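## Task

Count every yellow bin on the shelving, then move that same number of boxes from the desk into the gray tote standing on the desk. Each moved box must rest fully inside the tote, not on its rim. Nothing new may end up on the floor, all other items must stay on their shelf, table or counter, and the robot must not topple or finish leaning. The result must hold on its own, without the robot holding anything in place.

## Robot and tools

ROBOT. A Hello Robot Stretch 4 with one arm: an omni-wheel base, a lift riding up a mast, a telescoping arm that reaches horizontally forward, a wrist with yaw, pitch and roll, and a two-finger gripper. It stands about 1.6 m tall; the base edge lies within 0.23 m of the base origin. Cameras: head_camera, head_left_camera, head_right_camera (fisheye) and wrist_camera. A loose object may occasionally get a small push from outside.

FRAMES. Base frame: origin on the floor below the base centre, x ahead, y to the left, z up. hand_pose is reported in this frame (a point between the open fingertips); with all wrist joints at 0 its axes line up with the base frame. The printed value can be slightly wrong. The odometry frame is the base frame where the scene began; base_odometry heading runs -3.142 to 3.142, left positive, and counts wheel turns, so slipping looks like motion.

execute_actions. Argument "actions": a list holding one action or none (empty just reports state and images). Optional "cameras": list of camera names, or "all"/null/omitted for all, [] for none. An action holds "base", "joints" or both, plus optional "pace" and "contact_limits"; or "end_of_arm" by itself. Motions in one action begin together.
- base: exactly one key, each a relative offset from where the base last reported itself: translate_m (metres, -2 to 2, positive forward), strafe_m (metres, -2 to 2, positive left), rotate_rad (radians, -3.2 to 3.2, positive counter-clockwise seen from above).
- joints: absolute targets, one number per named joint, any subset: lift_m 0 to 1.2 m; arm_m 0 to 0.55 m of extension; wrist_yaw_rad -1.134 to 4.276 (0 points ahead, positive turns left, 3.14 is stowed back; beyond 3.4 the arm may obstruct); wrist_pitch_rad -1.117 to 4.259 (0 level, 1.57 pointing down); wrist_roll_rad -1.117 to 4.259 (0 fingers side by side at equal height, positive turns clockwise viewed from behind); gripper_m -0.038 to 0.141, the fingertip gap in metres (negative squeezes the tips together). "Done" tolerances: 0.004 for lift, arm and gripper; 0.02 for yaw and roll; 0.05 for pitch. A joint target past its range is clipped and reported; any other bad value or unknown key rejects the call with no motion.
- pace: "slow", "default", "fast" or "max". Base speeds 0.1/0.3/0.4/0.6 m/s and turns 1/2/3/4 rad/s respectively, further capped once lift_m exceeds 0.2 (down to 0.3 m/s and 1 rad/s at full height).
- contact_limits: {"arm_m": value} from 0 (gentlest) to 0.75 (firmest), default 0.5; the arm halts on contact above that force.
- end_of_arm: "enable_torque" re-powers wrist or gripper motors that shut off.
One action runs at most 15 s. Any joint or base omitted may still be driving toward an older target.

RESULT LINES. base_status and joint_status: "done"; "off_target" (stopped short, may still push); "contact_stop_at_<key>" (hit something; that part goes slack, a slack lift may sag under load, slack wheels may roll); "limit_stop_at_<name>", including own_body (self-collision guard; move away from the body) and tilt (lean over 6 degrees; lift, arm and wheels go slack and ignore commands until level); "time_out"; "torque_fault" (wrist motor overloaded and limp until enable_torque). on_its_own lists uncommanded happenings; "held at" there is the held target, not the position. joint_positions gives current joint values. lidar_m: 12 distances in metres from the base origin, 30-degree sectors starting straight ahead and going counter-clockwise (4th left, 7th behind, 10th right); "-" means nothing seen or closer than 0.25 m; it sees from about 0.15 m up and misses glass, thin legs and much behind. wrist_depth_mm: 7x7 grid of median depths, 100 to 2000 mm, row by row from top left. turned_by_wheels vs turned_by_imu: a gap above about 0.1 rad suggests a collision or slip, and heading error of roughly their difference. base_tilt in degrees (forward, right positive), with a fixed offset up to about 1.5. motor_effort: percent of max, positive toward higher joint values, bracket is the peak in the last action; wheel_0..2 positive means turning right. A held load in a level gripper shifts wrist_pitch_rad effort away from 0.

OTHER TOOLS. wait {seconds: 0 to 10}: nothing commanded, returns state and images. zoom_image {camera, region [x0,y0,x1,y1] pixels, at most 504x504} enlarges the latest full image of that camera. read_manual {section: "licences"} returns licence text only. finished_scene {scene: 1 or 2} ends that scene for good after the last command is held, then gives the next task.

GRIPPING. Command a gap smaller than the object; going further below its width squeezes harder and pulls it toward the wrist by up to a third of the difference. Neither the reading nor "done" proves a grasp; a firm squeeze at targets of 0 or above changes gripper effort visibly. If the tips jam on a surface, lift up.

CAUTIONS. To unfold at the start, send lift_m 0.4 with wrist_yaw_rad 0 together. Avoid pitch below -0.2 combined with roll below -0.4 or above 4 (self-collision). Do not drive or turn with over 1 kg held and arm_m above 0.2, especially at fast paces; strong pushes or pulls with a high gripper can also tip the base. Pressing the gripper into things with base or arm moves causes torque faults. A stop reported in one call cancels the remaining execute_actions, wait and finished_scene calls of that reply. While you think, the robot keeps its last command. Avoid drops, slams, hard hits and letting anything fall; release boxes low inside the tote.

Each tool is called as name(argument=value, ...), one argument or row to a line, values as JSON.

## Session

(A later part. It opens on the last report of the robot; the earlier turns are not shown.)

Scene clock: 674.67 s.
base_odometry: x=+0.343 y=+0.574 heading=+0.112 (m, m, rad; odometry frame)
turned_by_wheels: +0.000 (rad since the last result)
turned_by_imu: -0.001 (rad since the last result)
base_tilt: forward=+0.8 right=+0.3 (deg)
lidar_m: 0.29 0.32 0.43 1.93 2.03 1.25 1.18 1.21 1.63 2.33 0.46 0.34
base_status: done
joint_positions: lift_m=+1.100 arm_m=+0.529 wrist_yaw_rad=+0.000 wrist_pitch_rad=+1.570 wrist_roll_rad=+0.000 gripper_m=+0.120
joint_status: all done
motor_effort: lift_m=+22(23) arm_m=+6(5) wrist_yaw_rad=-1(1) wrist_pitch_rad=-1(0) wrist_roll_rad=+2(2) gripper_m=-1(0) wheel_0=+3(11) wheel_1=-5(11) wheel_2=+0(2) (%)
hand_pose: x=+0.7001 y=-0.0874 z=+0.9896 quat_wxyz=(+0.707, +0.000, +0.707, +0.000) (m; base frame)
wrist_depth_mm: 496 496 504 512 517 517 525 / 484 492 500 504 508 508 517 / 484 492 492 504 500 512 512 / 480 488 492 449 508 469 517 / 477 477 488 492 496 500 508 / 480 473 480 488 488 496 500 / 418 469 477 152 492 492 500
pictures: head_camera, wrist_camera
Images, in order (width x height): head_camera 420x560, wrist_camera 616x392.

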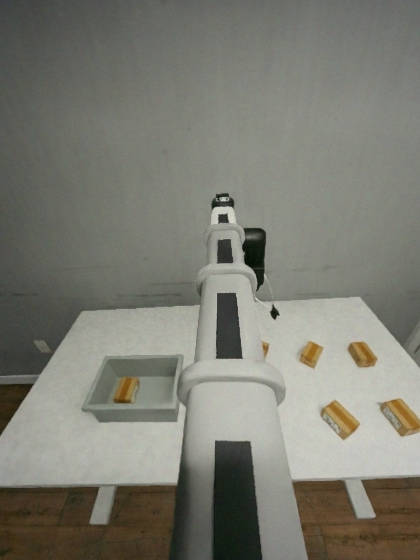

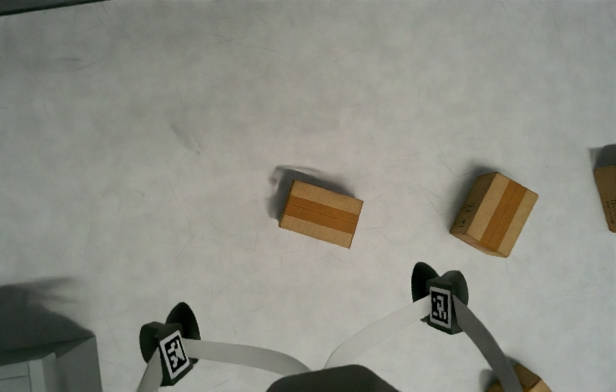

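execute_actions(
  actions=[
    {"base": {"translate_m": 0.035}, "joints": {"arm_m": 0.54, "wrist_roll_rad": 1.93}},
  ],
  cameras=["wrist_camera"],
)

Scene clock: 694.13 s.
base_odometry: x=+0.378 y=+0.578 heading=+0.112 (m, m, rad; odometry frame)
turned_by_wheels: +0.000 (rad since the last result)
turned_by_imu: +0.001 (rad since the last result)
base_tilt: forward=+0.6 right=+0.4 (deg)
lidar_m: 0.25 0.29 0.39 1.92 2.03 1.29 1.21 1.25 1.69 2.30 0.43 0.29
base_status: done
joint_positions: lift_m=+1.100 arm_m=+0.539 wrist_yaw_rad=+0.000 wrist_pitch_rad=+1.570 wrist_roll_rad=+1.930 gripper_m=+0.120
joint_status: all done
motor_effort: lift_m=+22(23) arm_m=+6(5) wrist_yaw_rad=+0(0) wrist_pitch_rad=+1(1) wrist_roll_rad=+3(4) gripper_m=+0(1) wheel_0=+4(10) wheel_1=+6(7) wheel_2=-5(15) (%)
hand_pose: x=+0.7101 y=-0.0874 z=+0.9896 quat_wxyz=(+0.403, +0.581, +0.403, -0.581) (m; base frame)
wrist_depth_mm: 492 496 508 517 512 521 1336 / 492 492 452 504 512 517 1060 / 484 496 496 500 508 512 521 / 480 484 492 496 508 508 512 / 473 480 484 488 496 504 512 / 466 469 484 488 488 496 496 / 469 469 473 152 488 488 459
pictures: wrist_camera
Images, in order (width x height): wrist_camera 616x392.

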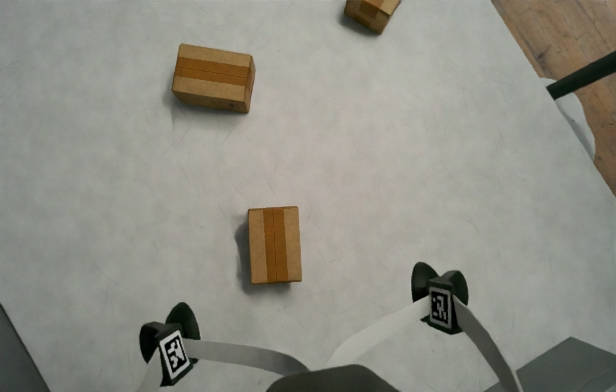

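execute_actions(
  actions=[
    {"base": {"strafe_m": -0.03}, "joints": {"arm_m": 0.55}},
  ],
  cameras=["wrist_camera"],
)

Scene clock: 758.03 s.
base_odometry: x=+0.381 y=+0.549 heading=+0.112 (m, m, rad; odometry frame)
turned_by_wheels: +0.000 (rad since the last result)
turned_by_imu: +0.000 (rad since the last result)
base_tilt: forward=+0.8 right=+0.1 (deg)
lidar_m: 0.26 0.28 0.38 1.95 2.06 1.29 1.20 1.24 1.68 2.28 0.40 0.29
base_status: done
joint_positions: lift_m=+1.100 arm_m=+0.549 wrist_yaw_rad=+0.000 wrist_pitch_rad=+1.570 wrist_roll_rad=+1.930 gripper_m=+0.120
joint_status: all done
motor_effort: lift_m=+23(23) arm_m=+6(9) wrist_yaw_rad=-1(1) wrist_pitch_rad=+0(1) wrist_roll_rad=+2(2) gripper_m=-2(1) wheel_0=+0(12) wheel_1=-4(11) wheel_2=+0(4) (%)
hand_pose: x=+0.7200 y=-0.0874 z=+0.9896 quat_wxyz=(+0.403, +0.581, +0.403, -0.581) (m; base frame)
wrist_depth_mm: 496 496 508 512 512 521 1308 / 492 496 449 504 508 521 1060 / 484 492 492 504 512 517 525 / 477 488 488 492 500 508 512 / 473 484 484 442 500 504 508 / 473 477 484 484 488 500 504 / 466 469 480 152 488 496 500
pictures: wrist_camera
Images, in order (width x height): wrist_camera 616x392.

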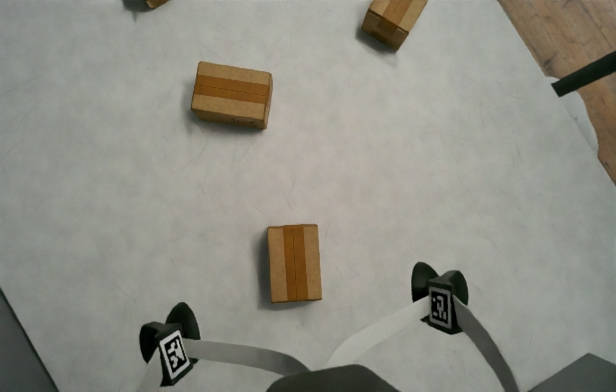

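execute_actions(
  actions=[
    {"joints": {"lift_m": 0.86}},
  ],
  cameras=[],
)

execute_actions(
  actions=[
    {"joints": {"gripper_m": 0.03}},
  ],
  cameras=["wrist_camera"],
)

Scene clock: 767.47 s.
base_odometry: x=+0.381 y=+0.549 heading=+0.112 (m, m, rad; odometry frame)
turned_by_wheels: +0.000 (rad since the last result)
turned_by_imu: +0.000 (rad since the last result)
base_tilt: forward=+1.0 right=+0.1 (deg)
lidar_m: 0.27 0.29 0.41 1.95 2.06 1.28 1.20 1.25 1.70 2.28 0.41 0.27
base_status: not commanded
joint_positions: lift_m=+0.860 arm_m=+0.549 wrist_yaw_rad=+0.000 wrist_pitch_rad=+1.570 wrist_roll_rad=+1.930 gripper_m=+0.120
joint_status: all done
motor_effort: lift_m=+18(22) arm_m=+6(6) wrist_yaw_rad=+0(1) wrist_pitch_rad=+0(1) wrist_roll_rad=+1(1) gripper_m=+2(0) wheel_0=+0(0) wheel_1=-4(4) wheel_2=+0(0) (%)
hand_pose: x=+0.7200 y=-0.0874 z=+0.7500 quat_wxyz=(+0.403, +0.581, +0.403, -0.581) (m; base frame)
wrist_depth_mm: 254 255 247 264 266 270 272 / 252 255 258 260 264 266 271 / 249 252 255 257 262 263 267 / 247 250 252 256 258 262 265 / 244 247 250 202 256 258 262 / 242 243 246 201 251 257 259 / 239 240 242 152 251 253 255
pictures: none
No camera images: the call's "cameras" was empty. Leave "cameras" out to get every camera's image.

Scene clock: 769.23 s.
base_odometry: x=+0.381 y=+0.549 heading=+0.112 (m, m, rad; odometry frame)
turned_by_wheels: +0.000 (rad since the last result)
turned_by_imu: +0.000 (rad since the last result)
base_tilt: forward=+0.7 right=+0.3 (deg)
lidar_m: 0.26 0.30 0.40 1.97 2.05 1.29 1.19 1.26 1.69 2.25 0.42 0.26
base_status: not commanded
joint_positions: lift_m=+0.860 arm_m=+0.549 wrist_yaw_rad=+0.000 wrist_pitch_rad=+1.570 wrist_roll_rad=+1.930 gripper_m=+0.030
joint_status: all done
motor_effort: lift_m=+18(18) arm_m=+6(6) wrist_yaw_rad=+0(1) wrist_pitch_rad=+1(2) wrist_roll_rad=+3(1) gripper_m=-13(14) wheel_0=+0(0) wheel_1=-4(4) wheel_2=+0(0) (%)
hand_pose: x=+0.7201 y=-0.0874 z=+0.7500 quat_wxyz=(+0.403, +0.581, +0.403, -0.581) (m; base frame)
wrist_depth_mm: 255 255 248 263 266 270 274 / 252 255 257 260 265 267 271 / 250 253 255 259 260 264 266 / 246 249 252 257 258 260 264 / 243 246 249 193 256 259 263 / 241 244 246 191 192 257 258 / 238 241 178 189 250 253 256
pictures: wrist_camera
Images, in order (width x height): wrist_camera 616x392.

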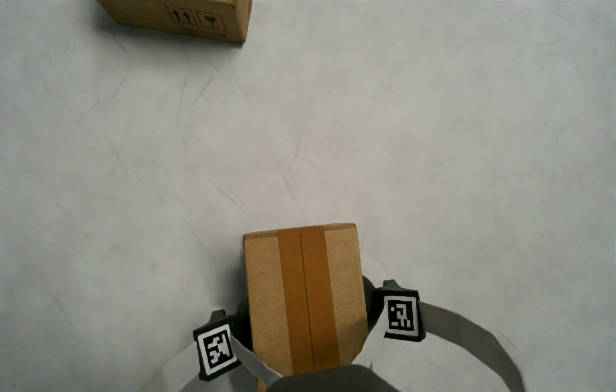

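execute_actions(
  actions=[
    {"joints": {"lift_m": 1.1, "wrist_roll_rad": 0.0}},
  ],
  cameras=[],
)

execute_actions(
  actions=[
    {"base": {"strafe_m": 0.382}, "joints": {"arm_m": 0.361}},
  ],
  cameras=["wrist_camera"],
)

Scene clock: 803.50 s.
base_odometry: x=+0.381 y=+0.549 heading=+0.112 (m, m, rad; odometry frame)
turned_by_wheels: +0.000 (rad since the last result)
turned_by_imu: +0.000 (rad since the last result)
base_tilt: forward=+0.7 right=+0.2 (deg)
lidar_m: 0.26 0.28 0.38 1.96 2.04 1.27 1.19 1.24 1.69 2.28 0.42 0.28
base_status: not commanded
joint_positions: lift_m=+1.100 arm_m=+0.549 wrist_yaw_rad=+0.000 wrist_pitch_rad=+1.570 wrist_roll_rad=+0.000 gripper_m=+0.030
joint_status: all done
motor_effort: lift_m=+24(26) arm_m=+6(6) wrist_yaw_rad=+0(1) wrist_pitch_rad=-1(1) wrist_roll_rad=-1(5) gripper_m=-13(11) wheel_0=+0(0) wheel_1=-4(4) wheel_2=+0(0) (%)
hand_pose: x=+0.7200 y=-0.0874 z=+0.9895 quat_wxyz=(+0.707, +0.000, +0.707, +0.000) (m; base frame)
wrist_depth_mm: 492 500 504 508 512 521 525 / 488 496 496 504 512 512 517 / 480 488 492 496 504 508 517 / 477 484 492 492 504 512 512 / 473 477 488 193 500 452 496 / 477 477 477 191 193 492 504 / 469 466 178 189 488 496 496
pictures: none
No camera images: the call's "cameras" was empty. Leave "cameras" out to get every camera's image.

Scene clock: 806.10 s.
base_odometry: x=+0.338 y=+0.928 heading=+0.112 (m, m, rad; odometry frame)
turned_by_wheels: +0.000 (rad since the last result)
turned_by_imu: +0.001 (rad since the last result)
base_tilt: forward=+0.8 right=+0.2 (deg)
lidar_m: 0.25 0.25 0.37 1.55 1.66 1.29 1.21 1.26 1.72 2.66 0.39 0.29
base_status: done
joint_positions: lift_m=+1.100 arm_m=+0.362 wrist_yaw_rad=+0.000 wrist_pitch_rad=+1.570 wrist_roll_rad=+0.000 gripper_m=+0.030
joint_status: all done
motor_effort: lift_m=+23(24) arm_m=-6(11) wrist_yaw_rad=+0(0) wrist_pitch_rad=+3(2) wrist_roll_rad=+0(2) gripper_m=-13(12) wheel_0=-2(9) wheel_1=+3(12) wheel_2=+0(0) (%)
hand_pose: x=+0.5332 y=-0.0874 z=+0.9896 quat_wxyz=(+0.707, +0.000, +0.707, +0.000) (m; base frame)
wrist_depth_mm: 492 496 500 504 517 517 521 / 488 496 500 504 508 512 521 / 480 488 492 504 504 517 521 / 477 488 488 496 500 508 512 / 477 424 433 194 462 504 504 / 469 427 430 191 192 496 504 / 466 377 179 189 449 488 504
pictures: wrist_camera
Images, in order (width x height): wrist_camera 616x392.

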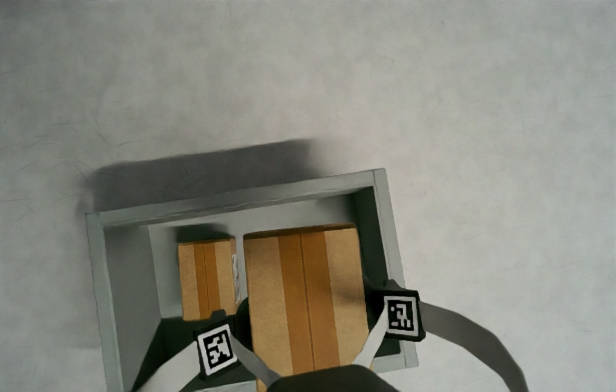

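execute_actions(
  actions=[
    {"joints": {"lift_m": 0.88, "arm_m": 0.35}},
  ],
  cameras=[],
)

execute_actions(
  actions=[
    {"joints": {"gripper_m": 0.085}},
  ],
  cameras=[],
)

execute_actions(
  actions=[
    {"joints": {"lift_m": 1.1}},
  ],
  cameras=["wrist_camera"],
)

Scene clock: 826.83 s.
base_odometry: x=+0.338 y=+0.928 heading=+0.112 (m, m, rad; odometry frame)
turned_by_wheels: +0.000 (rad since the last result)
turned_by_imu: +0.000 (rad since the last result)
base_tilt: forward=+0.7 right=+0.3 (deg)
lidar_m: 0.26 0.29 0.38 1.57 1.65 1.30 1.22 1.25 1.72 2.65 0.40 0.27
base_status: not commanded
joint_positions: lift_m=+0.880 arm_m=+0.351 wrist_yaw_rad=+0.000 wrist_pitch_rad=+1.570 wrist_roll_rad=+0.000 gripper_m=+0.030
joint_status: all done
motor_effort: lift_m=+18(18) arm_m=-6(5) wrist_yaw_rad=+0(0) wrist_pitch_rad=+0(1) wrist_roll_rad=+0(1) gripper_m=-13(12) wheel_0=-2(2) wheel_1=+4(3) wheel_2=+0(0) (%)
hand_pose: x=+0.5222 y=-0.0874 z=+0.7699 quat_wxyz=(+0.707, +0.000, +0.707, +0.000) (m; base frame)
wrist_depth_mm: 273 277 279 282 287 290 291 / 272 273 276 279 283 162 289 / 267 153 154 157 189 162 287 / 190 246 268 271 272 167 285 / 259 216 267 194 270 176 281 / 242 214 240 192 193 171 278 / 236 211 178 189 266 182 155
pictures: none
No camera images: the call's "cameras" was empty. Leave "cameras" out to get every camera's image.

Scene clock: 828.20 s.
base_odometry: x=+0.338 y=+0.928 heading=+0.112 (m, m, rad; odometry frame)
turned_by_wheels: +0.000 (rad since the last result)
turned_by_imu: +0.000 (rad since the last result)
base_tilt: forward=+0.8 right=+0.1 (deg)
lidar_m: 0.25 0.26 0.36 1.58 1.64 1.29 1.22 1.26 1.71 2.64 0.40 0.27
base_status: not commanded
joint_positions: lift_m=+0.880 arm_m=+0.351 wrist_yaw_rad=+0.000 wrist_pitch_rad=+1.570 wrist_roll_rad=+0.000 gripper_m=+0.085
joint_status: all done
motor_effort: lift_m=+18(18) arm_m=-6(6) wrist_yaw_rad=+0(0) wrist_pitch_rad=+2(0) wrist_roll_rad=-1(3) gripper_m=-2(11) wheel_0=-2(2) wheel_1=+3(4) wheel_2=+0(0) (%)
hand_pose: x=+0.5222 y=-0.0874 z=+0.7699 quat_wxyz=(+0.707, +0.000, +0.707, +0.000) (m; base frame)
wrist_depth_mm: 273 276 281 283 287 289 291 / 271 273 277 279 285 162 289 / 268 154 154 158 189 162 285 / 190 245 270 272 273 168 283 / 259 215 265 220 271 176 281 / 241 214 264 218 197 172 277 / 233 212 189 214 267 167 156
pictures: none
No camera images: the call's "cameras" was empty. Leave "cameras" out to get every camera's image.

Scene clock: 830.20 s.
base_odometry: x=+0.338 y=+0.928 heading=+0.112 (m, m, rad; odometry frame)
turned_by_wheels: +0.000 (rad since the last result)
turned_by_imu: +0.000 (rad since the last result)
base_tilt: forward=+0.8 right=+0.2 (deg)
lidar_m: 0.25 0.27 0.38 1.56 1.64 1.30 1.21 1.29 1.70 2.67 0.41 0.27
base_status: not commanded
joint_positions: lift_m=+1.100 arm_m=+0.351 wrist_yaw_rad=+0.000 wrist_pitch_rad=+1.570 wrist_roll_rad=+0.000 gripper_m=+0.085
joint_status: all done
motor_effort: lift_m=+23(25) arm_m=-6(6) wrist_yaw_rad=+0(0) wrist_pitch_rad=+2(1) wrist_roll_rad=-1(1) gripper_m=-3(1) wheel_0=-2(2) wheel_1=+4(3) wheel_2=+0(0) (%)
hand_pose: x=+0.5222 y=-0.0874 z=+0.9895 quat_wxyz=(+0.707, +0.000, +0.707, +0.000) (m; base frame)
wrist_depth_mm: 492 500 504 504 512 521 521 / 492 488 496 500 508 517 525 / 484 492 500 500 504 512 517 / 484 484 480 492 500 508 508 / 480 421 442 445 496 504 508 / 469 424 430 484 196 500 504 / 469 382 189 362 480 492 496
pictures: wrist_camera
Images, in order (width x height): wrist_camera 616x392.

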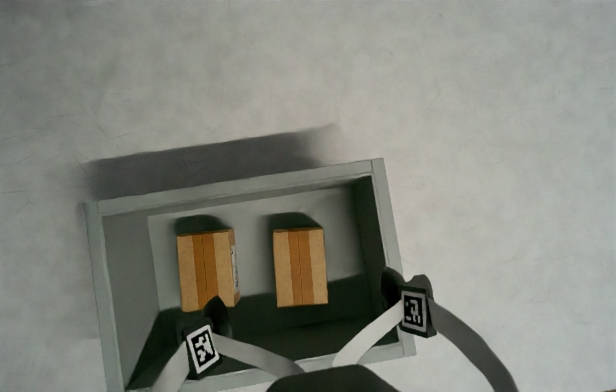

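execute_actions(
  actions=[
    {"base": {"strafe_m": -0.59}, "joints": {"arm_m": 0.28, "gripper_m": 0.12, "lift_m": 1.05}},
  ],
  cameras=["wrist_camera"],
)

Scene clock: 851.03 s.
base_odometry: x=+0.404 y=+0.342 heading=+0.112 (m, m, rad; odometry frame)
turned_by_wheels: +0.000 (rad since the last result)
turned_by_imu: -0.001 (rad since the last result)
base_tilt: forward=+0.8 right=+0.3 (deg)
lidar_m: 0.28 0.27 0.40 1.00 2.27 1.28 1.20 1.25 1.69 2.06 0.42 0.30
base_status: done
joint_positions: lift_m=+1.050 arm_m=+0.281 wrist_yaw_rad=+0.000 wrist_pitch_rad=+1.570 wrist_roll_rad=+0.000 gripper_m=+0.120
joint_status: all done
motor_effort: lift_m=+19(22) arm_m=-6(10) wrist_yaw_rad=+0(0) wrist_pitch_rad=+0(1) wrist_roll_rad=-1(1) gripper_m=+0(3) wheel_0=+3(10) wheel_1=-3(11) wheel_2=+0(3) (%)
hand_pose: x=+0.4522 y=-0.0874 z=+0.9399 quat_wxyz=(+0.707, +0.000, +0.707, +0.000) (m; base frame)
wrist_depth_mm: 445 449 449 452 466 415 469 / 442 445 449 452 459 462 473 / 436 445 445 452 455 462 469 / 433 433 442 445 449 455 462 / 430 430 439 397 449 402 459 / 424 430 433 439 394 449 449 / 418 421 424 152 439 449 1182
pictures: wrist_camera
Images, in order (width x height): wrist_camera 616x392.

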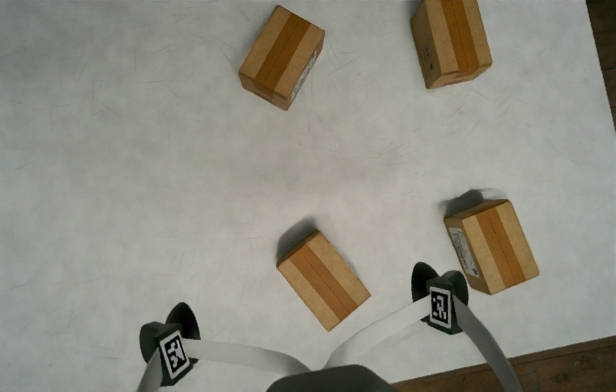

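execute_actions(
  actions=[
    {"base": {"strafe_m": -0.026}, "joints": {"arm_m": 0.268, "wrist_roll_rad": -0.61}},
  ],
  cameras=["wrist_camera"],
)

Scene clock: 863.33 s.
base_odometry: x=+0.407 y=+0.316 heading=+0.112 (m, m, rad; odometry frame)
turned_by_wheels: +0.000 (rad since the last result)
turned_by_imu: +0.000 (rad since the last result)
base_tilt: forward=+0.7 right=+0.1 (deg)
lidar_m: 0.28 0.29 0.38 1.03 2.30 1.26 1.19 1.24 1.68 2.04 0.44 0.29
base_status: done
joint_positions: lift_m=+1.050 arm_m=+0.269 wrist_yaw_rad=+0.000 wrist_pitch_rad=+1.570 wrist_roll_rad=-0.610 gripper_m=+0.120
joint_status: all done
motor_effort: lift_m=+19(19) arm_m=-6(4) wrist_yaw_rad=+0(0) wrist_pitch_rad=+3(0) wrist_roll_rad=-3(6) gripper_m=+1(2) wheel_0=+1(10) wheel_1=-1(11) wheel_2=+0(2) (%)
hand_pose: x=+0.4402 y=-0.0874 z=+0.9399 quat_wxyz=(+0.675, -0.212, +0.674, +0.212) (m; base frame)
wrist_depth_mm: 445 452 455 459 462 466 469 / 445 449 449 455 410 462 469 / 439 442 445 452 455 455 410 / 433 436 439 442 449 452 462 / 433 439 436 394 442 449 455 / 1078 430 433 439 436 404 455 / 1098 904 433 148 442 389 449
pictures: wrist_camera
Images, in order (width x height): wrist_camera 616x392.

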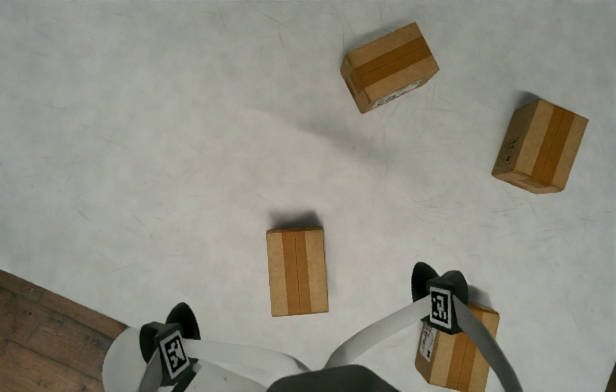

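execute_actions(
  actions=[
    {"joints": {"lift_m": 0.86}},
  ],
  cameras=[],
)

execute_actions(
  actions=[
    {"joints": {"gripper_m": 0.03}},
  ],
  cameras=[],
)

Scene clock: 872.67 s.
base_odometry: x=+0.407 y=+0.316 heading=+0.112 (m, m, rad; odometry frame)
turned_by_wheels: +0.000 (rad since the last result)
turned_by_imu: +0.000 (rad since the last result)
base_tilt: forward=+0.8 right=+0.2 (deg)
lidar_m: 0.29 0.29 0.39 0.99 2.29 1.28 1.20 1.25 1.69 2.03 0.43 0.31
base_status: not commanded
joint_positions: lift_m=+0.860 arm_m=+0.269 wrist_yaw_rad=+0.000 wrist_pitch_rad=+1.570 wrist_roll_rad=-0.610 gripper_m=+0.120
joint_status: all done
motor_effort: lift_m=+18(14) arm_m=-6(6) wrist_yaw_rad=+0(0) wrist_pitch_rad=+1(1) wrist_roll_rad=+0(2) gripper_m=+1(2) wheel_0=+1(1) wheel_1=-1(1) wheel_2=+0(0) (%)
hand_pose: x=+0.4402 y=-0.0874 z=+0.7500 quat_wxyz=(+0.675, -0.212, +0.674, +0.212) (m; base frame)
wrist_depth_mm: 254 257 259 262 265 267 272 / 252 253 257 259 263 266 268 / 251 253 254 257 258 263 264 / 248 250 254 256 257 259 264 / 245 250 250 204 255 258 262 / 243 246 248 202 252 256 258 / 242 243 246 152 251 254 246
pictures: none
No camera images: the call's "cameras" was empty. Leave "cameras" out to get every camera's image.

Scene clock: 874.43 s.
base_odometry: x=+0.407 y=+0.316 heading=+0.112 (m, m, rad; odometry frame)
turned_by_wheels: +0.000 (rad since the last result)
turned_by_imu: +0.000 (rad since the last result)
base_tilt: forward=+0.7 right=+0.2 (deg)
lidar_m: 0.28 0.29 0.41 1.00 2.31 1.28 1.20 1.25 1.67 2.05 0.44 0.29
base_status: not commanded
joint_positions: lift_m=+0.860 arm_m=+0.269 wrist_yaw_rad=+0.000 wrist_pitch_rad=+1.570 wrist_roll_rad=-0.610 gripper_m=+0.030
joint_status: all done
motor_effort: lift_m=+18(18) arm_m=-6(6) wrist_yaw_rad=+0(0) wrist_pitch_rad=-1(1) wrist_roll_rad=-1(1) gripper_m=-12(10) wheel_0=+1(1) wheel_1=-1(1) wheel_2=+0(0) (%)
hand_pose: x=+0.4402 y=-0.0874 z=+0.7499 quat_wxyz=(+0.675, -0.212, +0.674, +0.212) (m; base frame)
wrist_depth_mm: 255 256 259 262 264 267 271 / 253 255 256 260 262 264 265 / 249 253 255 259 260 264 266 / 248 250 253 255 257 259 262 / 246 248 250 194 255 259 259 / 246 246 247 192 193 256 257 / 240 243 178 190 251 251 246
pictures: none
No camera images: the call's "cameras" was empty. Leave "cameras" out to get every camera's image.

execute_actions(
  actions=[
    {"joints": {"lift_m": 1.1, "wrist_roll_rad": 0.0}},
  ],
  cameras=[],
)

execute_actions(
  actions=[
    {"base": {"strafe_m": 0.723}, "joints": {"arm_m": 0.351}},
  ],
  cameras=["wrist_camera"],
)

Scene clock: 892.67 s.
base_odometry: x=+0.407 y=+0.316 heading=+0.112 (m, m, rad; odometry frame)
turned_by_wheels: +0.000 (rad since the last result)
turned_by_imu: +0.000 (rad since the last result)
base_tilt: forward=+0.7 right=+0.2 (deg)
lidar_m: 0.28 0.30 0.41 0.99 2.30 1.27 1.20 1.25 1.65 2.04 0.41 0.29
base_status: not commanded
joint_positions: lift_m=+1.100 arm_m=+0.269 wrist_yaw_rad=+0.000 wrist_pitch_rad=+1.570 wrist_roll_rad=+0.000 gripper_m=+0.030
joint_status: all done
motor_effort: lift_m=+24(23) arm_m=-6(6) wrist_yaw_rad=+0(0) wrist_pitch_rad=-1(3) wrist_roll_rad=+3(6) gripper_m=-14(14) wheel_0=+1(1) wheel_1=-1(1) wheel_2=+0(0) (%)
hand_pose: x=+0.4402 y=-0.0874 z=+0.9895 quat_wxyz=(+0.707, +0.000, +0.707, +0.000) (m; base frame)
wrist_depth_mm: 492 500 496 508 496 521 1308 / 488 496 496 500 512 517 1308 / 492 492 496 500 508 512 1229 / 480 488 488 496 500 508 508 / 477 480 484 194 492 496 500 / 469 484 480 191 193 492 504 / 466 469 178 189 1205 1182 1229
pictures: none
No camera images: the call's "cameras" was empty. Leave "cameras" out to get every camera's image.

Scene clock: 896.40 s.
base_odometry: x=+0.326 y=+1.034 heading=+0.112 (m, m, rad; odometry frame)
turned_by_wheels: +0.000 (rad since the last result)
turned_by_imu: +0.002 (rad since the last result)
base_tilt: forward=+0.8 right=+0.2 (deg)
lidar_m: 0.25 0.27 0.36 1.47 1.57 1.30 1.23 1.27 1.72 1.21 0.41 0.27
base_status: done
joint_positions: lift_m=+1.100 arm_m=+0.350 wrist_yaw_rad=+0.000 wrist_pitch_rad=+1.570 wrist_roll_rad=+0.000 gripper_m=+0.030
joint_status: all done
motor_effort: lift_m=+23(24) arm_m=+6(7) wrist_yaw_rad=+0(0) wrist_pitch_rad=+0(0) wrist_roll_rad=+0(3) gripper_m=-14(15) wheel_0=-2(12) wheel_1=+3(11) wheel_2=+0(2) (%)
hand_pose: x=+0.5211 y=-0.0874 z=+0.9895 quat_wxyz=(+0.707, +0.000, +0.707, +0.000) (m; base frame)
wrist_depth_mm: 500 500 504 508 508 521 530 / 488 492 500 504 508 517 517 / 484 492 492 504 500 508 517 / 484 484 484 488 488 455 517 / 477 480 430 195 442 455 504 / 473 477 389 192 193 399 504 / 466 473 178 190 433 496 500
pictures: wrist_camera
Images, in order (width x height): wrist_camera 616x392.

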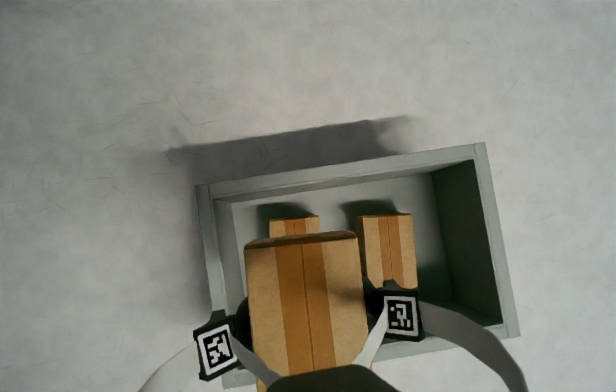

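execute_actions(
  actions=[
    {"joints": {"lift_m": 0.93}},
  ],
  cameras=["wrist_camera"],
)

Scene clock: 910.27 s.
base_odometry: x=+0.326 y=+1.034 heading=+0.112 (m, m, rad; odometry frame)
turned_by_wheels: +0.000 (rad since the last result)
turned_by_imu: +0.000 (rad since the last result)
base_tilt: forward=+0.5 right=+0.1 (deg)
lidar_m: 0.25 0.27 0.38 1.47 1.56 1.30 1.21 1.26 1.69 1.18 0.40 0.29
base_status: not commanded
joint_positions: lift_m=+0.930 arm_m=+0.350 wrist_yaw_rad=+0.000 wrist_pitch_rad=+1.570 wrist_roll_rad=+0.000 gripper_m=+0.030
joint_status: all done
motor_effort: lift_m=+18(22) arm_m=+6(6) wrist_yaw_rad=+0(0) wrist_pitch_rad=+2(0) wrist_roll_rad=+3(1) gripper_m=-13(15) wheel_0=-2(2) wheel_1=+3(3) wheel_2=+0(0) (%)
hand_pose: x=+0.5211 y=-0.0874 z=+0.8199 quat_wxyz=(+0.707, +0.000, +0.707, +0.000) (m; base frame)
wrist_depth_mm: 322 327 327 332 338 342 343 / 320 324 329 330 334 340 342 / 319 322 322 208 210 244 252 / 312 212 298 320 327 329 271 / 314 222 303 193 278 276 279 / 310 312 232 191 191 273 291 / 306 307 178 189 306 270 272
pictures: wrist_camera
Images, in order (width x height): wrist_camera 616x392.

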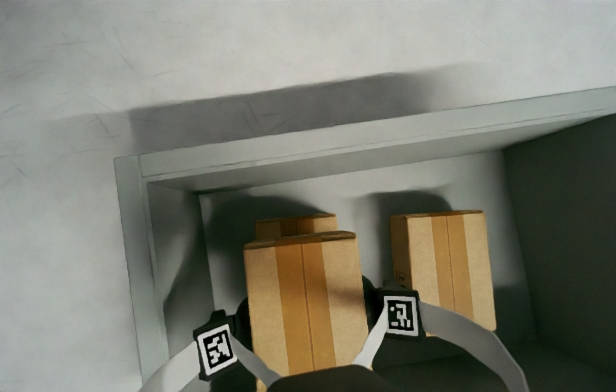

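execute_actions(
  actions=[
    {"joints": {"lift_m": 0.912}},
  ],
  cameras=[],
)

execute_actions(
  actions=[
    {"joints": {"gripper_m": 0.085}},
  ],
  cameras=[],
)

execute_actions(
  actions=[
    {"joints": {"lift_m": 1.1}},
  ],
  cameras=["wrist_camera"],
)

Scene clock: 919.73 s.
base_odometry: x=+0.326 y=+1.034 heading=+0.112 (m, m, rad; odometry frame)
turned_by_wheels: +0.000 (rad since the last result)
turned_by_imu: +0.000 (rad since the last result)
base_tilt: forward=+0.6 right=+0.1 (deg)
lidar_m: 0.25 0.28 0.38 1.48 1.55 1.30 1.21 1.29 1.68 1.18 0.40 0.28
base_status: not commanded
joint_positions: lift_m=+0.912 arm_m=+0.350 wrist_yaw_rad=+0.000 wrist_pitch_rad=+1.570 wrist_roll_rad=+0.000 gripper_m=+0.030
joint_status: all done
motor_effort: lift_m=+18(19) arm_m=+6(6) wrist_yaw_rad=+0(1) wrist_pitch_rad=-1(2) wrist_roll_rad=+2(0) gripper_m=-13(14) wheel_0=-2(2) wheel_1=+3(3) wheel_2=+0(0) (%)
hand_pose: x=+0.5211 y=-0.0874 z=+0.8019 quat_wxyz=(+0.707, +0.000, +0.707, +0.000) (m; base frame)
wrist_depth_mm: 306 309 314 315 319 322 327 / 303 306 307 312 315 317 322 / 300 303 186 190 191 247 252 / 297 186 297 303 307 312 272 / 293 196 297 195 279 258 281 / 291 190 232 191 193 254 291 / 290 183 178 190 298 268 271
pictures: none
No camera images: the call's "cameras" was empty. Leave "cameras" out to get every camera's image.

Scene clock: 921.10 s.
base_odometry: x=+0.326 y=+1.034 heading=+0.112 (m, m, rad; odometry frame)
turned_by_wheels: +0.000 (rad since the last result)
turned_by_imu: +0.000 (rad since the last result)
base_tilt: forward=+0.7 right=+0.3 (deg)
lidar_m: 0.25 0.27 0.37 1.45 1.55 1.30 1.22 1.25 1.70 1.19 0.36 0.25
base_status: not commanded
joint_positions: lift_m=+0.912 arm_m=+0.350 wrist_yaw_rad=+0.000 wrist_pitch_rad=+1.570 wrist_roll_rad=+0.000 gripper_m=+0.085
joint_status: all done
motor_effort: lift_m=+18(18) arm_m=+6(6) wrist_yaw_rad=+0(1) wrist_pitch_rad=+1(1) wrist_roll_rad=+2(2) gripper_m=-2(17) wheel_0=-3(2) wheel_1=+3(3) wheel_2=+0(0) (%)
hand_pose: x=+0.5210 y=-0.0874 z=+0.8019 quat_wxyz=(+0.707, +0.000, +0.707, +0.000) (m; base frame)
wrist_depth_mm: 307 309 314 315 319 324 325 / 301 304 309 312 315 319 322 / 300 301 187 189 193 246 251 / 298 185 300 304 307 309 272 / 297 198 296 203 277 257 279 / 293 191 230 200 196 254 290 / 290 181 190 197 297 272 272
pictures: none
No camera images: the call's "cameras" was empty. Leave "cameras" out to get every camera's image.

Scene clock: 922.97 s.
base_odometry: x=+0.326 y=+1.034 heading=+0.112 (m, m, rad; odometry frame)
turned_by_wheels: +0.000 (rad since the last result)
turned_by_imu: +0.000 (rad since the last result)
base_tilt: forward=+0.7 right=+0.1 (deg)
lidar_m: 0.25 0.27 0.36 1.44 1.54 1.31 1.22 1.25 1.71 1.20 0.39 0.25
base_status: not commanded
joint_positions: lift_m=+1.100 arm_m=+0.350 wrist_yaw_rad=+0.000 wrist_pitch_rad=+1.570 wrist_roll_rad=+0.000 gripper_m=+0.085
joint_status: all done
motor_effort: lift_m=+24(28) arm_m=+6(6) wrist_yaw_rad=+0(1) wrist_pitch_rad=+1(0) wrist_roll_rad=+2(0) gripper_m=-3(2) wheel_0=-2(2) wheel_1=+3(3) wheel_2=+0(0) (%)
hand_pose: x=+0.5210 y=-0.0874 z=+0.9895 quat_wxyz=(+0.707, +0.000, +0.707, +0.000) (m; base frame)
wrist_depth_mm: 496 500 504 512 512 521 525 / 492 496 500 500 512 517 525 / 484 492 492 500 504 512 517 / 480 484 488 492 492 455 508 / 477 477 480 387 445 449 504 / 473 473 445 473 197 407 496 / 473 473 189 362 480 492 496
pictures: wrist_camera
Images, in order (width x height): wrist_camera 616x392.

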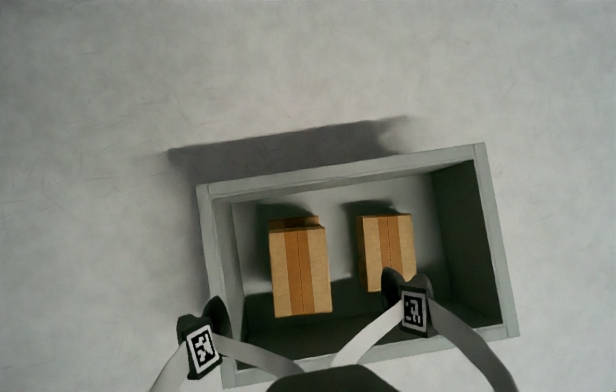

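execute_actions(
  actions=[
    {"base": {"strafe_m": -0.7}, "joints": {"arm_m": 0.5, "gripper_m": 0.12, "lift_m": 1.05, "wrist_roll_rad": 0.59}},
  ],
  cameras=["wrist_camera"],
)

Scene clock: 957.30 s.
base_odometry: x=+0.405 y=+0.339 heading=+0.112 (m, m, rad; odometry frame)
turned_by_wheels: +0.000 (rad since the last result)
turned_by_imu: -0.001 (rad since the last result)
base_tilt: forward=+0.8 right=+0.3 (deg)
lidar_m: 0.28 0.29 0.40 0.98 2.27 1.29 1.21 1.24 1.68 2.07 0.44 0.30
base_status: done
joint_positions: lift_m=+1.050 arm_m=+0.499 wrist_yaw_rad=+0.000 wrist_pitch_rad=+1.570 wrist_roll_rad=+0.590 gripper_m=+0.120
joint_status: all done
motor_effort: lift_m=+19(22) arm_m=+6(5) wrist_yaw_rad=-1(0) wrist_pitch_rad=+0(0) wrist_roll_rad=+1(5) gripper_m=+0(5) wheel_0=+1(7) wheel_1=-4(12) wheel_2=+0(1) (%)
hand_pose: x=+0.6701 y=-0.0874 z=+0.9399 quat_wxyz=(+0.677, +0.205, +0.676, -0.205) (m; base frame)
wrist_depth_mm: 445 445 455 455 462 469 1229 / 436 439 445 455 459 466 473 / 436 436 445 449 427 462 469 / 433 433 439 449 445 455 459 / 427 433 433 392 445 449 455 / 427 430 433 436 439 445 404 / 421 421 430 152 439 439 449
pictures: wrist_camera
Images, in order (width x height): wrist_camera 616x392.

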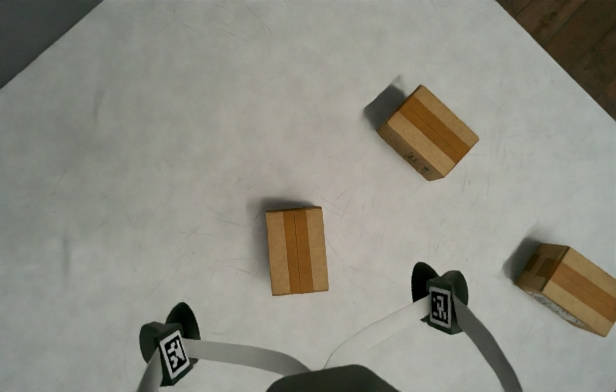

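execute_actions(
  actions=[
    {"base": {"strafe_m": -0.012}, "joints": {"arm_m": 0.517}},
  ],
  cameras=["wrist_camera"],
)

Scene clock: 971.47 s.
base_odometry: x=+0.406 y=+0.327 heading=+0.112 (m, m, rad; odometry frame)
turned_by_wheels: +0.000 (rad since the last result)
turned_by_imu: +0.000 (rad since the last result)
base_tilt: forward=+0.8 right=+0.2 (deg)
lidar_m: 0.27 0.29 0.41 1.00 2.29 1.28 1.19 1.25 1.70 2.04 0.42 0.31
base_status: done
joint_positions: lift_m=+1.050 arm_m=+0.516 wrist_yaw_rad=+0.000 wrist_pitch_rad=+1.570 wrist_roll_rad=+0.590 gripper_m=+0.120
joint_status: all done
motor_effort: lift_m=+19(19) arm_m=+6(7) wrist_yaw_rad=+0(0) wrist_pitch_rad=+0(1) wrist_roll_rad=+2(1) gripper_m=+0(1) wheel_0=+6(7) wheel_1=-3(11) wheel_2=+0(1) (%)
hand_pose: x=+0.6870 y=-0.0874 z=+0.9399 quat_wxyz=(+0.677, +0.205, +0.676, -0.205) (m; base frame)
wrist_depth_mm: 424 449 455 459 462 477 1229 / 439 442 452 455 459 466 1255 / 430 439 445 449 439 462 469 / 427 436 442 445 452 455 462 / 424 433 433 394 445 452 459 / 424 427 433 436 439 449 402 / 418 421 424 153 439 442 449
pictures: wrist_camera
Images, in order (width x height): wrist_camera 616x392.

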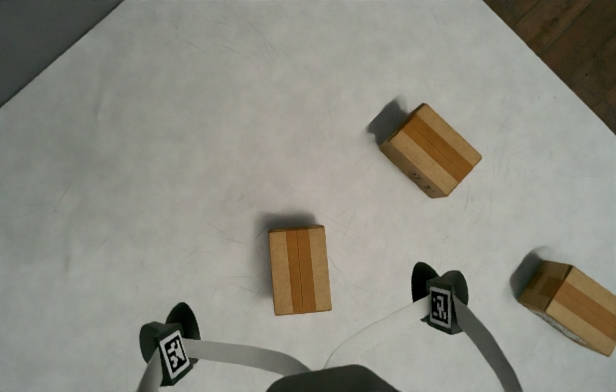

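execute_actions(
  actions=[
    {"joints": {"lift_m": 0.86}},
  ],
  cameras=[],
)

execute_actions(
  actions=[
    {"joints": {"gripper_m": 0.03}},
  ],
  cameras=[],
)

Scene clock: 978.93 s.
base_odometry: x=+0.406 y=+0.327 heading=+0.112 (m, m, rad; odometry frame)
turned_by_wheels: +0.000 (rad since the last result)
turned_by_imu: +0.000 (rad since the last result)
base_tilt: forward=+0.8 right=+0.1 (deg)
lidar_m: 0.26 0.31 0.39 1.06 2.28 1.26 1.20 1.23 1.69 2.04 0.43 0.31
base_status: not commanded
joint_positions: lift_m=+0.860 arm_m=+0.516 wrist_yaw_rad=+0.000 wrist_pitch_rad=+1.570 wrist_roll_rad=+0.590 gripper_m=+0.120
joint_status: all done
motor_effort: lift_m=+18(18) arm_m=+6(6) wrist_yaw_rad=-1(0) wrist_pitch_rad=+1(0) wrist_roll_rad=+0(0) gripper_m=+1(1) wheel_0=+6(6) wheel_1=-3(3) wheel_2=+0(0) (%)
hand_pose: x=+0.6871 y=-0.0874 z=+0.7500 quat_wxyz=(+0.677, +0.205, +0.676, -0.205) (m; base frame)
wrist_depth_mm: 252 256 258 264 266 267 219 / 250 253 257 257 263 221 216 / 249 251 255 257 258 262 215 / 248 249 251 253 257 262 264 / 245 248 250 203 256 258 260 / 243 245 248 200 211 257 258 / 239 242 244 152 251 253 255
pictures: none
No camera images: the call's "cameras" was empty. Leave "cameras" out to get every camera's image.

Scene clock: 980.70 s.
base_odometry: x=+0.406 y=+0.327 heading=+0.112 (m, m, rad; odometry frame)
turned_by_wheels: +0.000 (rad since the last result)
turned_by_imu: +0.000 (rad since the last result)
base_tilt: forward=+0.7 right=+0.1 (deg)
lidar_m: 0.26 0.31 0.39 1.04 2.31 1.27 1.20 1.24 1.70 2.05 0.43 0.29
base_status: not commanded
joint_positions: lift_m=+0.860 arm_m=+0.516 wrist_yaw_rad=+0.000 wrist_pitch_rad=+1.570 wrist_roll_rad=+0.590 gripper_m=+0.030
joint_status: all done
motor_effort: lift_m=+18(18) arm_m=+6(6) wrist_yaw_rad=+0(0) wrist_pitch_rad=+2(0) wrist_roll_rad=+1(1) gripper_m=-14(12) wheel_0=+6(6) wheel_1=-3(3) wheel_2=+0(0) (%)
hand_pose: x=+0.6871 y=-0.0874 z=+0.7500 quat_wxyz=(+0.677, +0.205, +0.676, -0.205) (m; base frame)
wrist_depth_mm: 253 256 260 262 264 266 218 / 250 253 257 258 262 220 215 / 247 251 254 257 259 259 214 / 247 249 252 254 258 262 263 / 242 247 249 193 255 257 260 / 241 245 246 191 192 257 257 / 240 242 178 189 251 253 255
pictures: none
No camera images: the call's "cameras" was empty. Leave "cameras" out to get every camera's image.

execute_actions(
  actions=[
    {"joints": {"lift_m": 1.1, "wrist_roll_rad": 0.0}},
  ],
  cameras=[],
)

execute_actions(
  actions=[
    {"base": {"strafe_m": 0.607}, "joints": {"arm_m": 0.35}},
  ],
  cameras=["wrist_camera"],
)

Scene clock: 992.83 s.
base_odometry: x=+0.406 y=+0.327 heading=+0.112 (m, m, rad; odometry frame)
turned_by_wheels: +0.000 (rad since the last result)
turned_by_imu: +0.000 (rad since the last result)
base_tilt: forward=+0.6 right=+0.2 (deg)
lidar_m: 0.26 0.29 0.40 1.02 2.28 1.28 1.21 1.23 1.70 2.04 0.44 0.30
base_status: not commanded
joint_positions: lift_m=+1.100 arm_m=+0.516 wrist_yaw_rad=+0.000 wrist_pitch_rad=+1.570 wrist_roll_rad=+0.000 gripper_m=+0.030
joint_status: all done
motor_effort: lift_m=+24(24) arm_m=+6(6) wrist_yaw_rad=+0(1) wrist_pitch_rad=+0(1) wrist_roll_rad=-3(1) gripper_m=-13(13) wheel_0=+6(6) wheel_1=-3(3) wheel_2=+0(0) (%)
hand_pose: x=+0.6870 y=-0.0874 z=+0.9895 quat_wxyz=(+0.707, +0.000, +0.707, +0.000) (m; base frame)
wrist_depth_mm: 496 496 504 508 512 521 866 / 488 492 500 504 517 521 1255 / 484 488 496 500 504 508 1255 / 480 484 492 504 500 508 508 / 473 484 488 193 500 452 508 / 473 477 473 192 192 492 508 / 469 473 178 190 484 492 504
pictures: none
No camera images: the call's "cameras" was empty. Leave "cameras" out to get every camera's image.

Scene clock: 996.17 s.
base_odometry: x=+0.338 y=+0.930 heading=+0.112 (m, m, rad; odometry frame)
turned_by_wheels: +0.000 (rad since the last result)
turned_by_imu: +0.002 (rad since the last result)
base_tilt: forward=+0.7 right=+0.2 (deg)
lidar_m: 0.25 0.28 0.36 1.56 1.68 1.27 1.22 1.28 1.69 2.65 0.40 0.29
base_status: done
joint_positions: lift_m=+1.100 arm_m=+0.351 wrist_yaw_rad=+0.000 wrist_pitch_rad=+1.570 wrist_roll_rad=+0.000 gripper_m=+0.030
joint_status: all done
motor_effort: lift_m=+23(24) arm_m=-6(9) wrist_yaw_rad=+0(1) wrist_pitch_rad=+1(0) wrist_roll_rad=-1(0) gripper_m=-16(9) wheel_0=-2(15) wheel_1=+2(13) wheel_2=+0(0) (%)
hand_pose: x=+0.5222 y=-0.0874 z=+0.9895 quat_wxyz=(+0.707, +0.000, +0.707, +0.000) (m; base frame)
wrist_depth_mm: 492 496 508 508 512 521 525 / 488 492 500 504 512 517 517 / 484 492 500 496 508 508 512 / 480 488 488 492 496 508 508 / 480 407 379 193 480 500 508 / 473 415 377 192 191 496 500 / 469 379 179 190 484 484 500
pictures: wrist_camera
Images, in order (width x height): wrist_camera 616x392.

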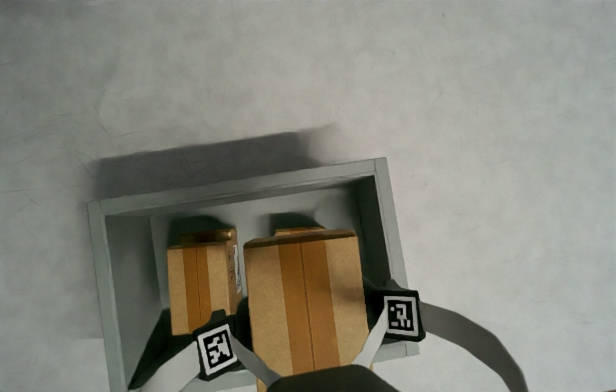

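execute_actions(
  actions=[
    {"joints": {"lift_m": 0.914}},
  ],
  cameras=[],
)

execute_actions(
  actions=[
    {"joints": {"gripper_m": 0.085}},
  ],
  cameras=[],
)

execute_actions(
  actions=[
    {"joints": {"lift_m": 1.1}},
  ],
  cameras=["wrist_camera"],
)

Scene clock: 1007.80 s.
base_odometry: x=+0.338 y=+0.930 heading=+0.112 (m, m, rad; odometry frame)
turned_by_wheels: +0.000 (rad since the last result)
turned_by_imu: +0.000 (rad since the last result)
base_tilt: forward=+0.7 right=+0.2 (deg)
lidar_m: 0.25 0.27 0.36 1.57 1.63 1.29 1.21 1.26 1.70 2.66 0.38 0.27
base_status: not commanded
joint_positions: lift_m=+0.914 arm_m=+0.351 wrist_yaw_rad=+0.000 wrist_pitch_rad=+1.570 wrist_roll_rad=+0.000 gripper_m=+0.030
joint_status: all done
motor_effort: lift_m=+18(21) arm_m=-6(6) wrist_yaw_rad=+0(1) wrist_pitch_rad=+2(0) wrist_roll_rad=+0(1) gripper_m=-12(13) wheel_0=-2(2) wheel_1=+2(3) wheel_2=+0(0) (%)
hand_pose: x=+0.5222 y=-0.0874 z=+0.8039 quat_wxyz=(+0.707, +0.000, +0.707, +0.000) (m; base frame)
wrist_depth_mm: 306 310 314 319 322 324 327 / 304 307 309 314 317 322 324 / 301 306 189 191 195 209 320 / 192 248 301 304 307 211 319 / 259 249 300 193 304 209 315 / 228 198 228 192 193 190 315 / 222 195 178 190 296 190 309
pictures: none
No camera images: the call's "cameras" was empty. Leave "cameras" out to get every camera's image.

Scene clock: 1009.17 s.
base_odometry: x=+0.338 y=+0.930 heading=+0.112 (m, m, rad; odometry frame)
turned_by_wheels: +0.000 (rad since the last result)
turned_by_imu: +0.000 (rad since the last result)
base_tilt: forward=+0.8 right=+0.2 (deg)
lidar_m: 0.25 0.27 0.39 1.56 1.66 1.30 1.21 1.25 1.68 2.65 0.40 0.27
base_status: not commanded
joint_positions: lift_m=+0.914 arm_m=+0.351 wrist_yaw_rad=+0.000 wrist_pitch_rad=+1.570 wrist_roll_rad=+0.000 gripper_m=+0.085
joint_status: all done
motor_effort: lift_m=+18(18) arm_m=-6(6) wrist_yaw_rad=+0(0) wrist_pitch_rad=-1(2) wrist_roll_rad=-2(0) gripper_m=-3(9) wheel_0=-2(2) wheel_1=+2(2) wheel_2=+0(0) (%)
hand_pose: x=+0.5222 y=-0.0874 z=+0.8039 quat_wxyz=(+0.707, +0.000, +0.707, +0.000) (m; base frame)
wrist_depth_mm: 307 309 312 315 320 325 327 / 306 307 314 312 317 320 324 / 301 306 189 191 194 320 322 / 191 248 301 304 307 213 319 / 260 249 298 204 306 208 315 / 229 198 229 202 196 190 315 / 222 196 193 200 301 190 309
pictures: none
No camera images: the call's "cameras" was empty. Leave "cameras" out to get every camera's image.

Scene clock: 1011.03 s.
base_odometry: x=+0.338 y=+0.930 heading=+0.112 (m, m, rad; odometry frame)
turned_by_wheels: +0.000 (rad since the last result)
turned_by_imu: +0.000 (rad since the last result)
base_tilt: forward=+0.8 right=+0.1 (deg)
lidar_m: 0.26 0.28 0.38 1.55 1.66 1.28 1.22 1.29 1.68 2.65 0.40 0.28
base_status: not commanded
joint_positions: lift_m=+1.100 arm_m=+0.351 wrist_yaw_rad=+0.000 wrist_pitch_rad=+1.570 wrist_roll_rad=+0.000 gripper_m=+0.085
joint_status: all done
motor_effort: lift_m=+24(24) arm_m=-6(6) wrist_yaw_rad=+0(0) wrist_pitch_rad=+1(3) wrist_roll_rad=-1(0) gripper_m=-3(0) wheel_0=-2(2) wheel_1=+2(3) wheel_2=+0(0) (%)
hand_pose: x=+0.5222 y=-0.0874 z=+0.9895 quat_wxyz=(+0.707, +0.000, +0.707, +0.000) (m; base frame)
wrist_depth_mm: 492 496 508 508 517 521 525 / 484 496 496 504 512 517 517 / 488 488 492 504 508 508 512 / 480 484 488 488 504 508 517 / 477 407 433 392 492 508 504 / 469 399 382 473 197 500 496 / 466 382 189 364 484 488 500
pictures: wrist_camera
Images, in order (width x height): wrist_camera 616x392.

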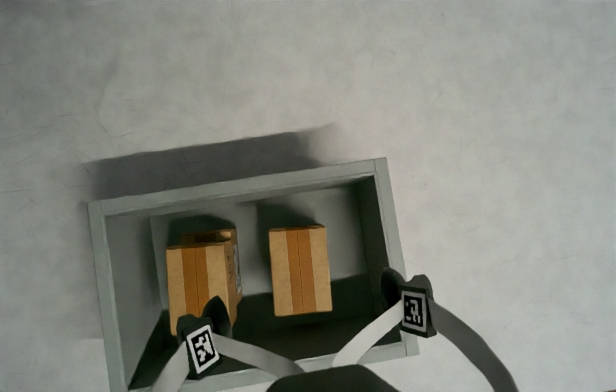

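execute_actions(
  actions=[
    {"joints": {"arm_m": 0.0}},
  ],
)

Scene clock: 1021.23 s.
base_odometry: x=+0.338 y=+0.930 heading=+0.112 (m, m, rad; odometry frame)
turned_by_wheels: +0.000 (rad since the last result)
turned_by_imu: +0.000 (rad since the last result)
base_tilt: forward=+0.6 right=+0.1 (deg)
lidar_m: 0.25 0.28 0.37 1.57 1.65 1.29 1.23 1.27 1.72 2.66 0.39 0.29
base_status: not commanded
joint_positions: lift_m=+1.100 arm_m=+0.001 wrist_yaw_rad=+0.000 wrist_pitch_rad=+1.570 wrist_roll_rad=+0.000 gripper_m=+0.085
joint_status: all done
motor_effort: lift_m=+24(24) arm_m=-6(12) wrist_yaw_rad=+0(0) wrist_pitch_rad=-1(0) wrist_roll_rad=+0(1) gripper_m=-2(1) wheel_0=-2(2) wheel_1=+3(2) wheel_2=+0(0) (%)
hand_pose: x=+0.1721 y=-0.0874 z=+0.9895 quat_wxyz=(+0.707, +0.000, +0.707, +0.000) (m; base frame)
wrist_depth_mm: 496 404 433 439 517 521 530 / 496 492 500 504 517 517 530 / 492 492 496 504 508 517 1281 / 480 484 508 1182 1229 1281 1281 / 1182 1182 1182 1008 1205 1255 1229 / 1160 1160 960 1008 196 1229 1229 / 1160 1182 189 715 1182 1205 1229
pictures: head_camera, head_left_camera, head_right_camera, wrist_camera
Images, in order (width x height): head_camera 420x560, head_left_camera 420x672, head_right_camera 420x672, wrist_camera 616x392.

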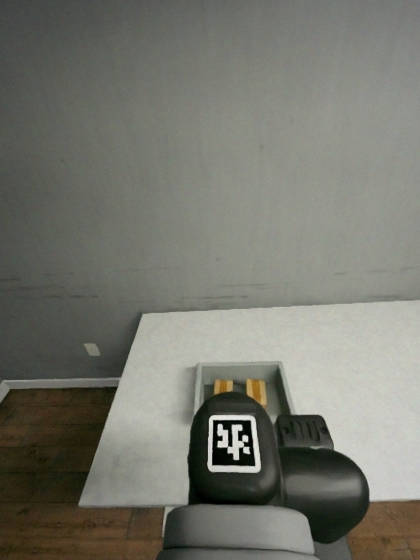

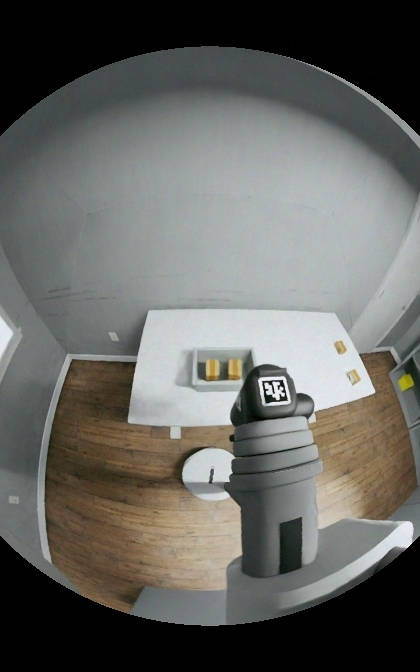

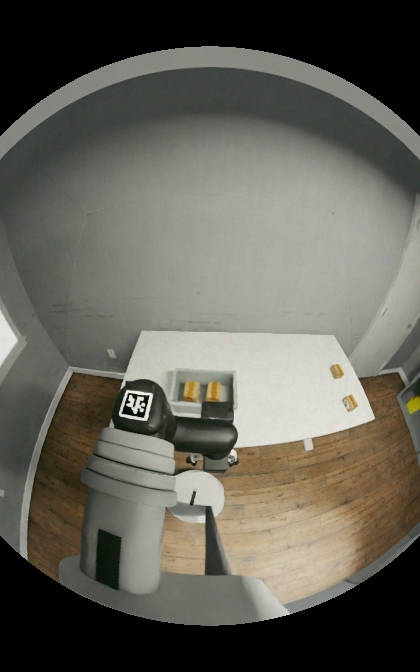

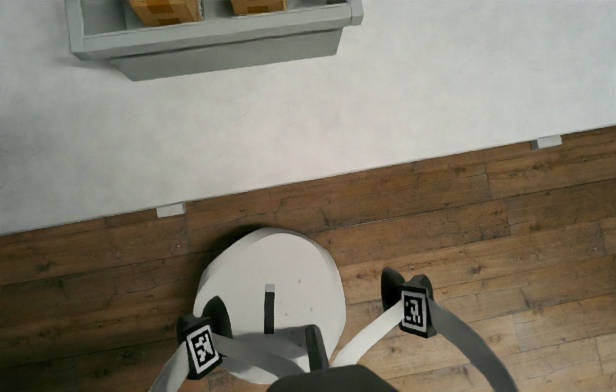

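zoom_image(
  camera="head_right_camera",
  region=[120, 330, 300, 450],
)

Region (120, 330, 300, 450) of head_right_camera's 420x672 image, scaled by 2.800, with more detail than that image has.

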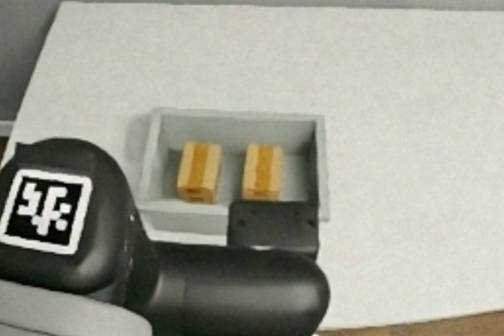

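finished_scene(
  scene=2,
)

The scene is finished: the task was done.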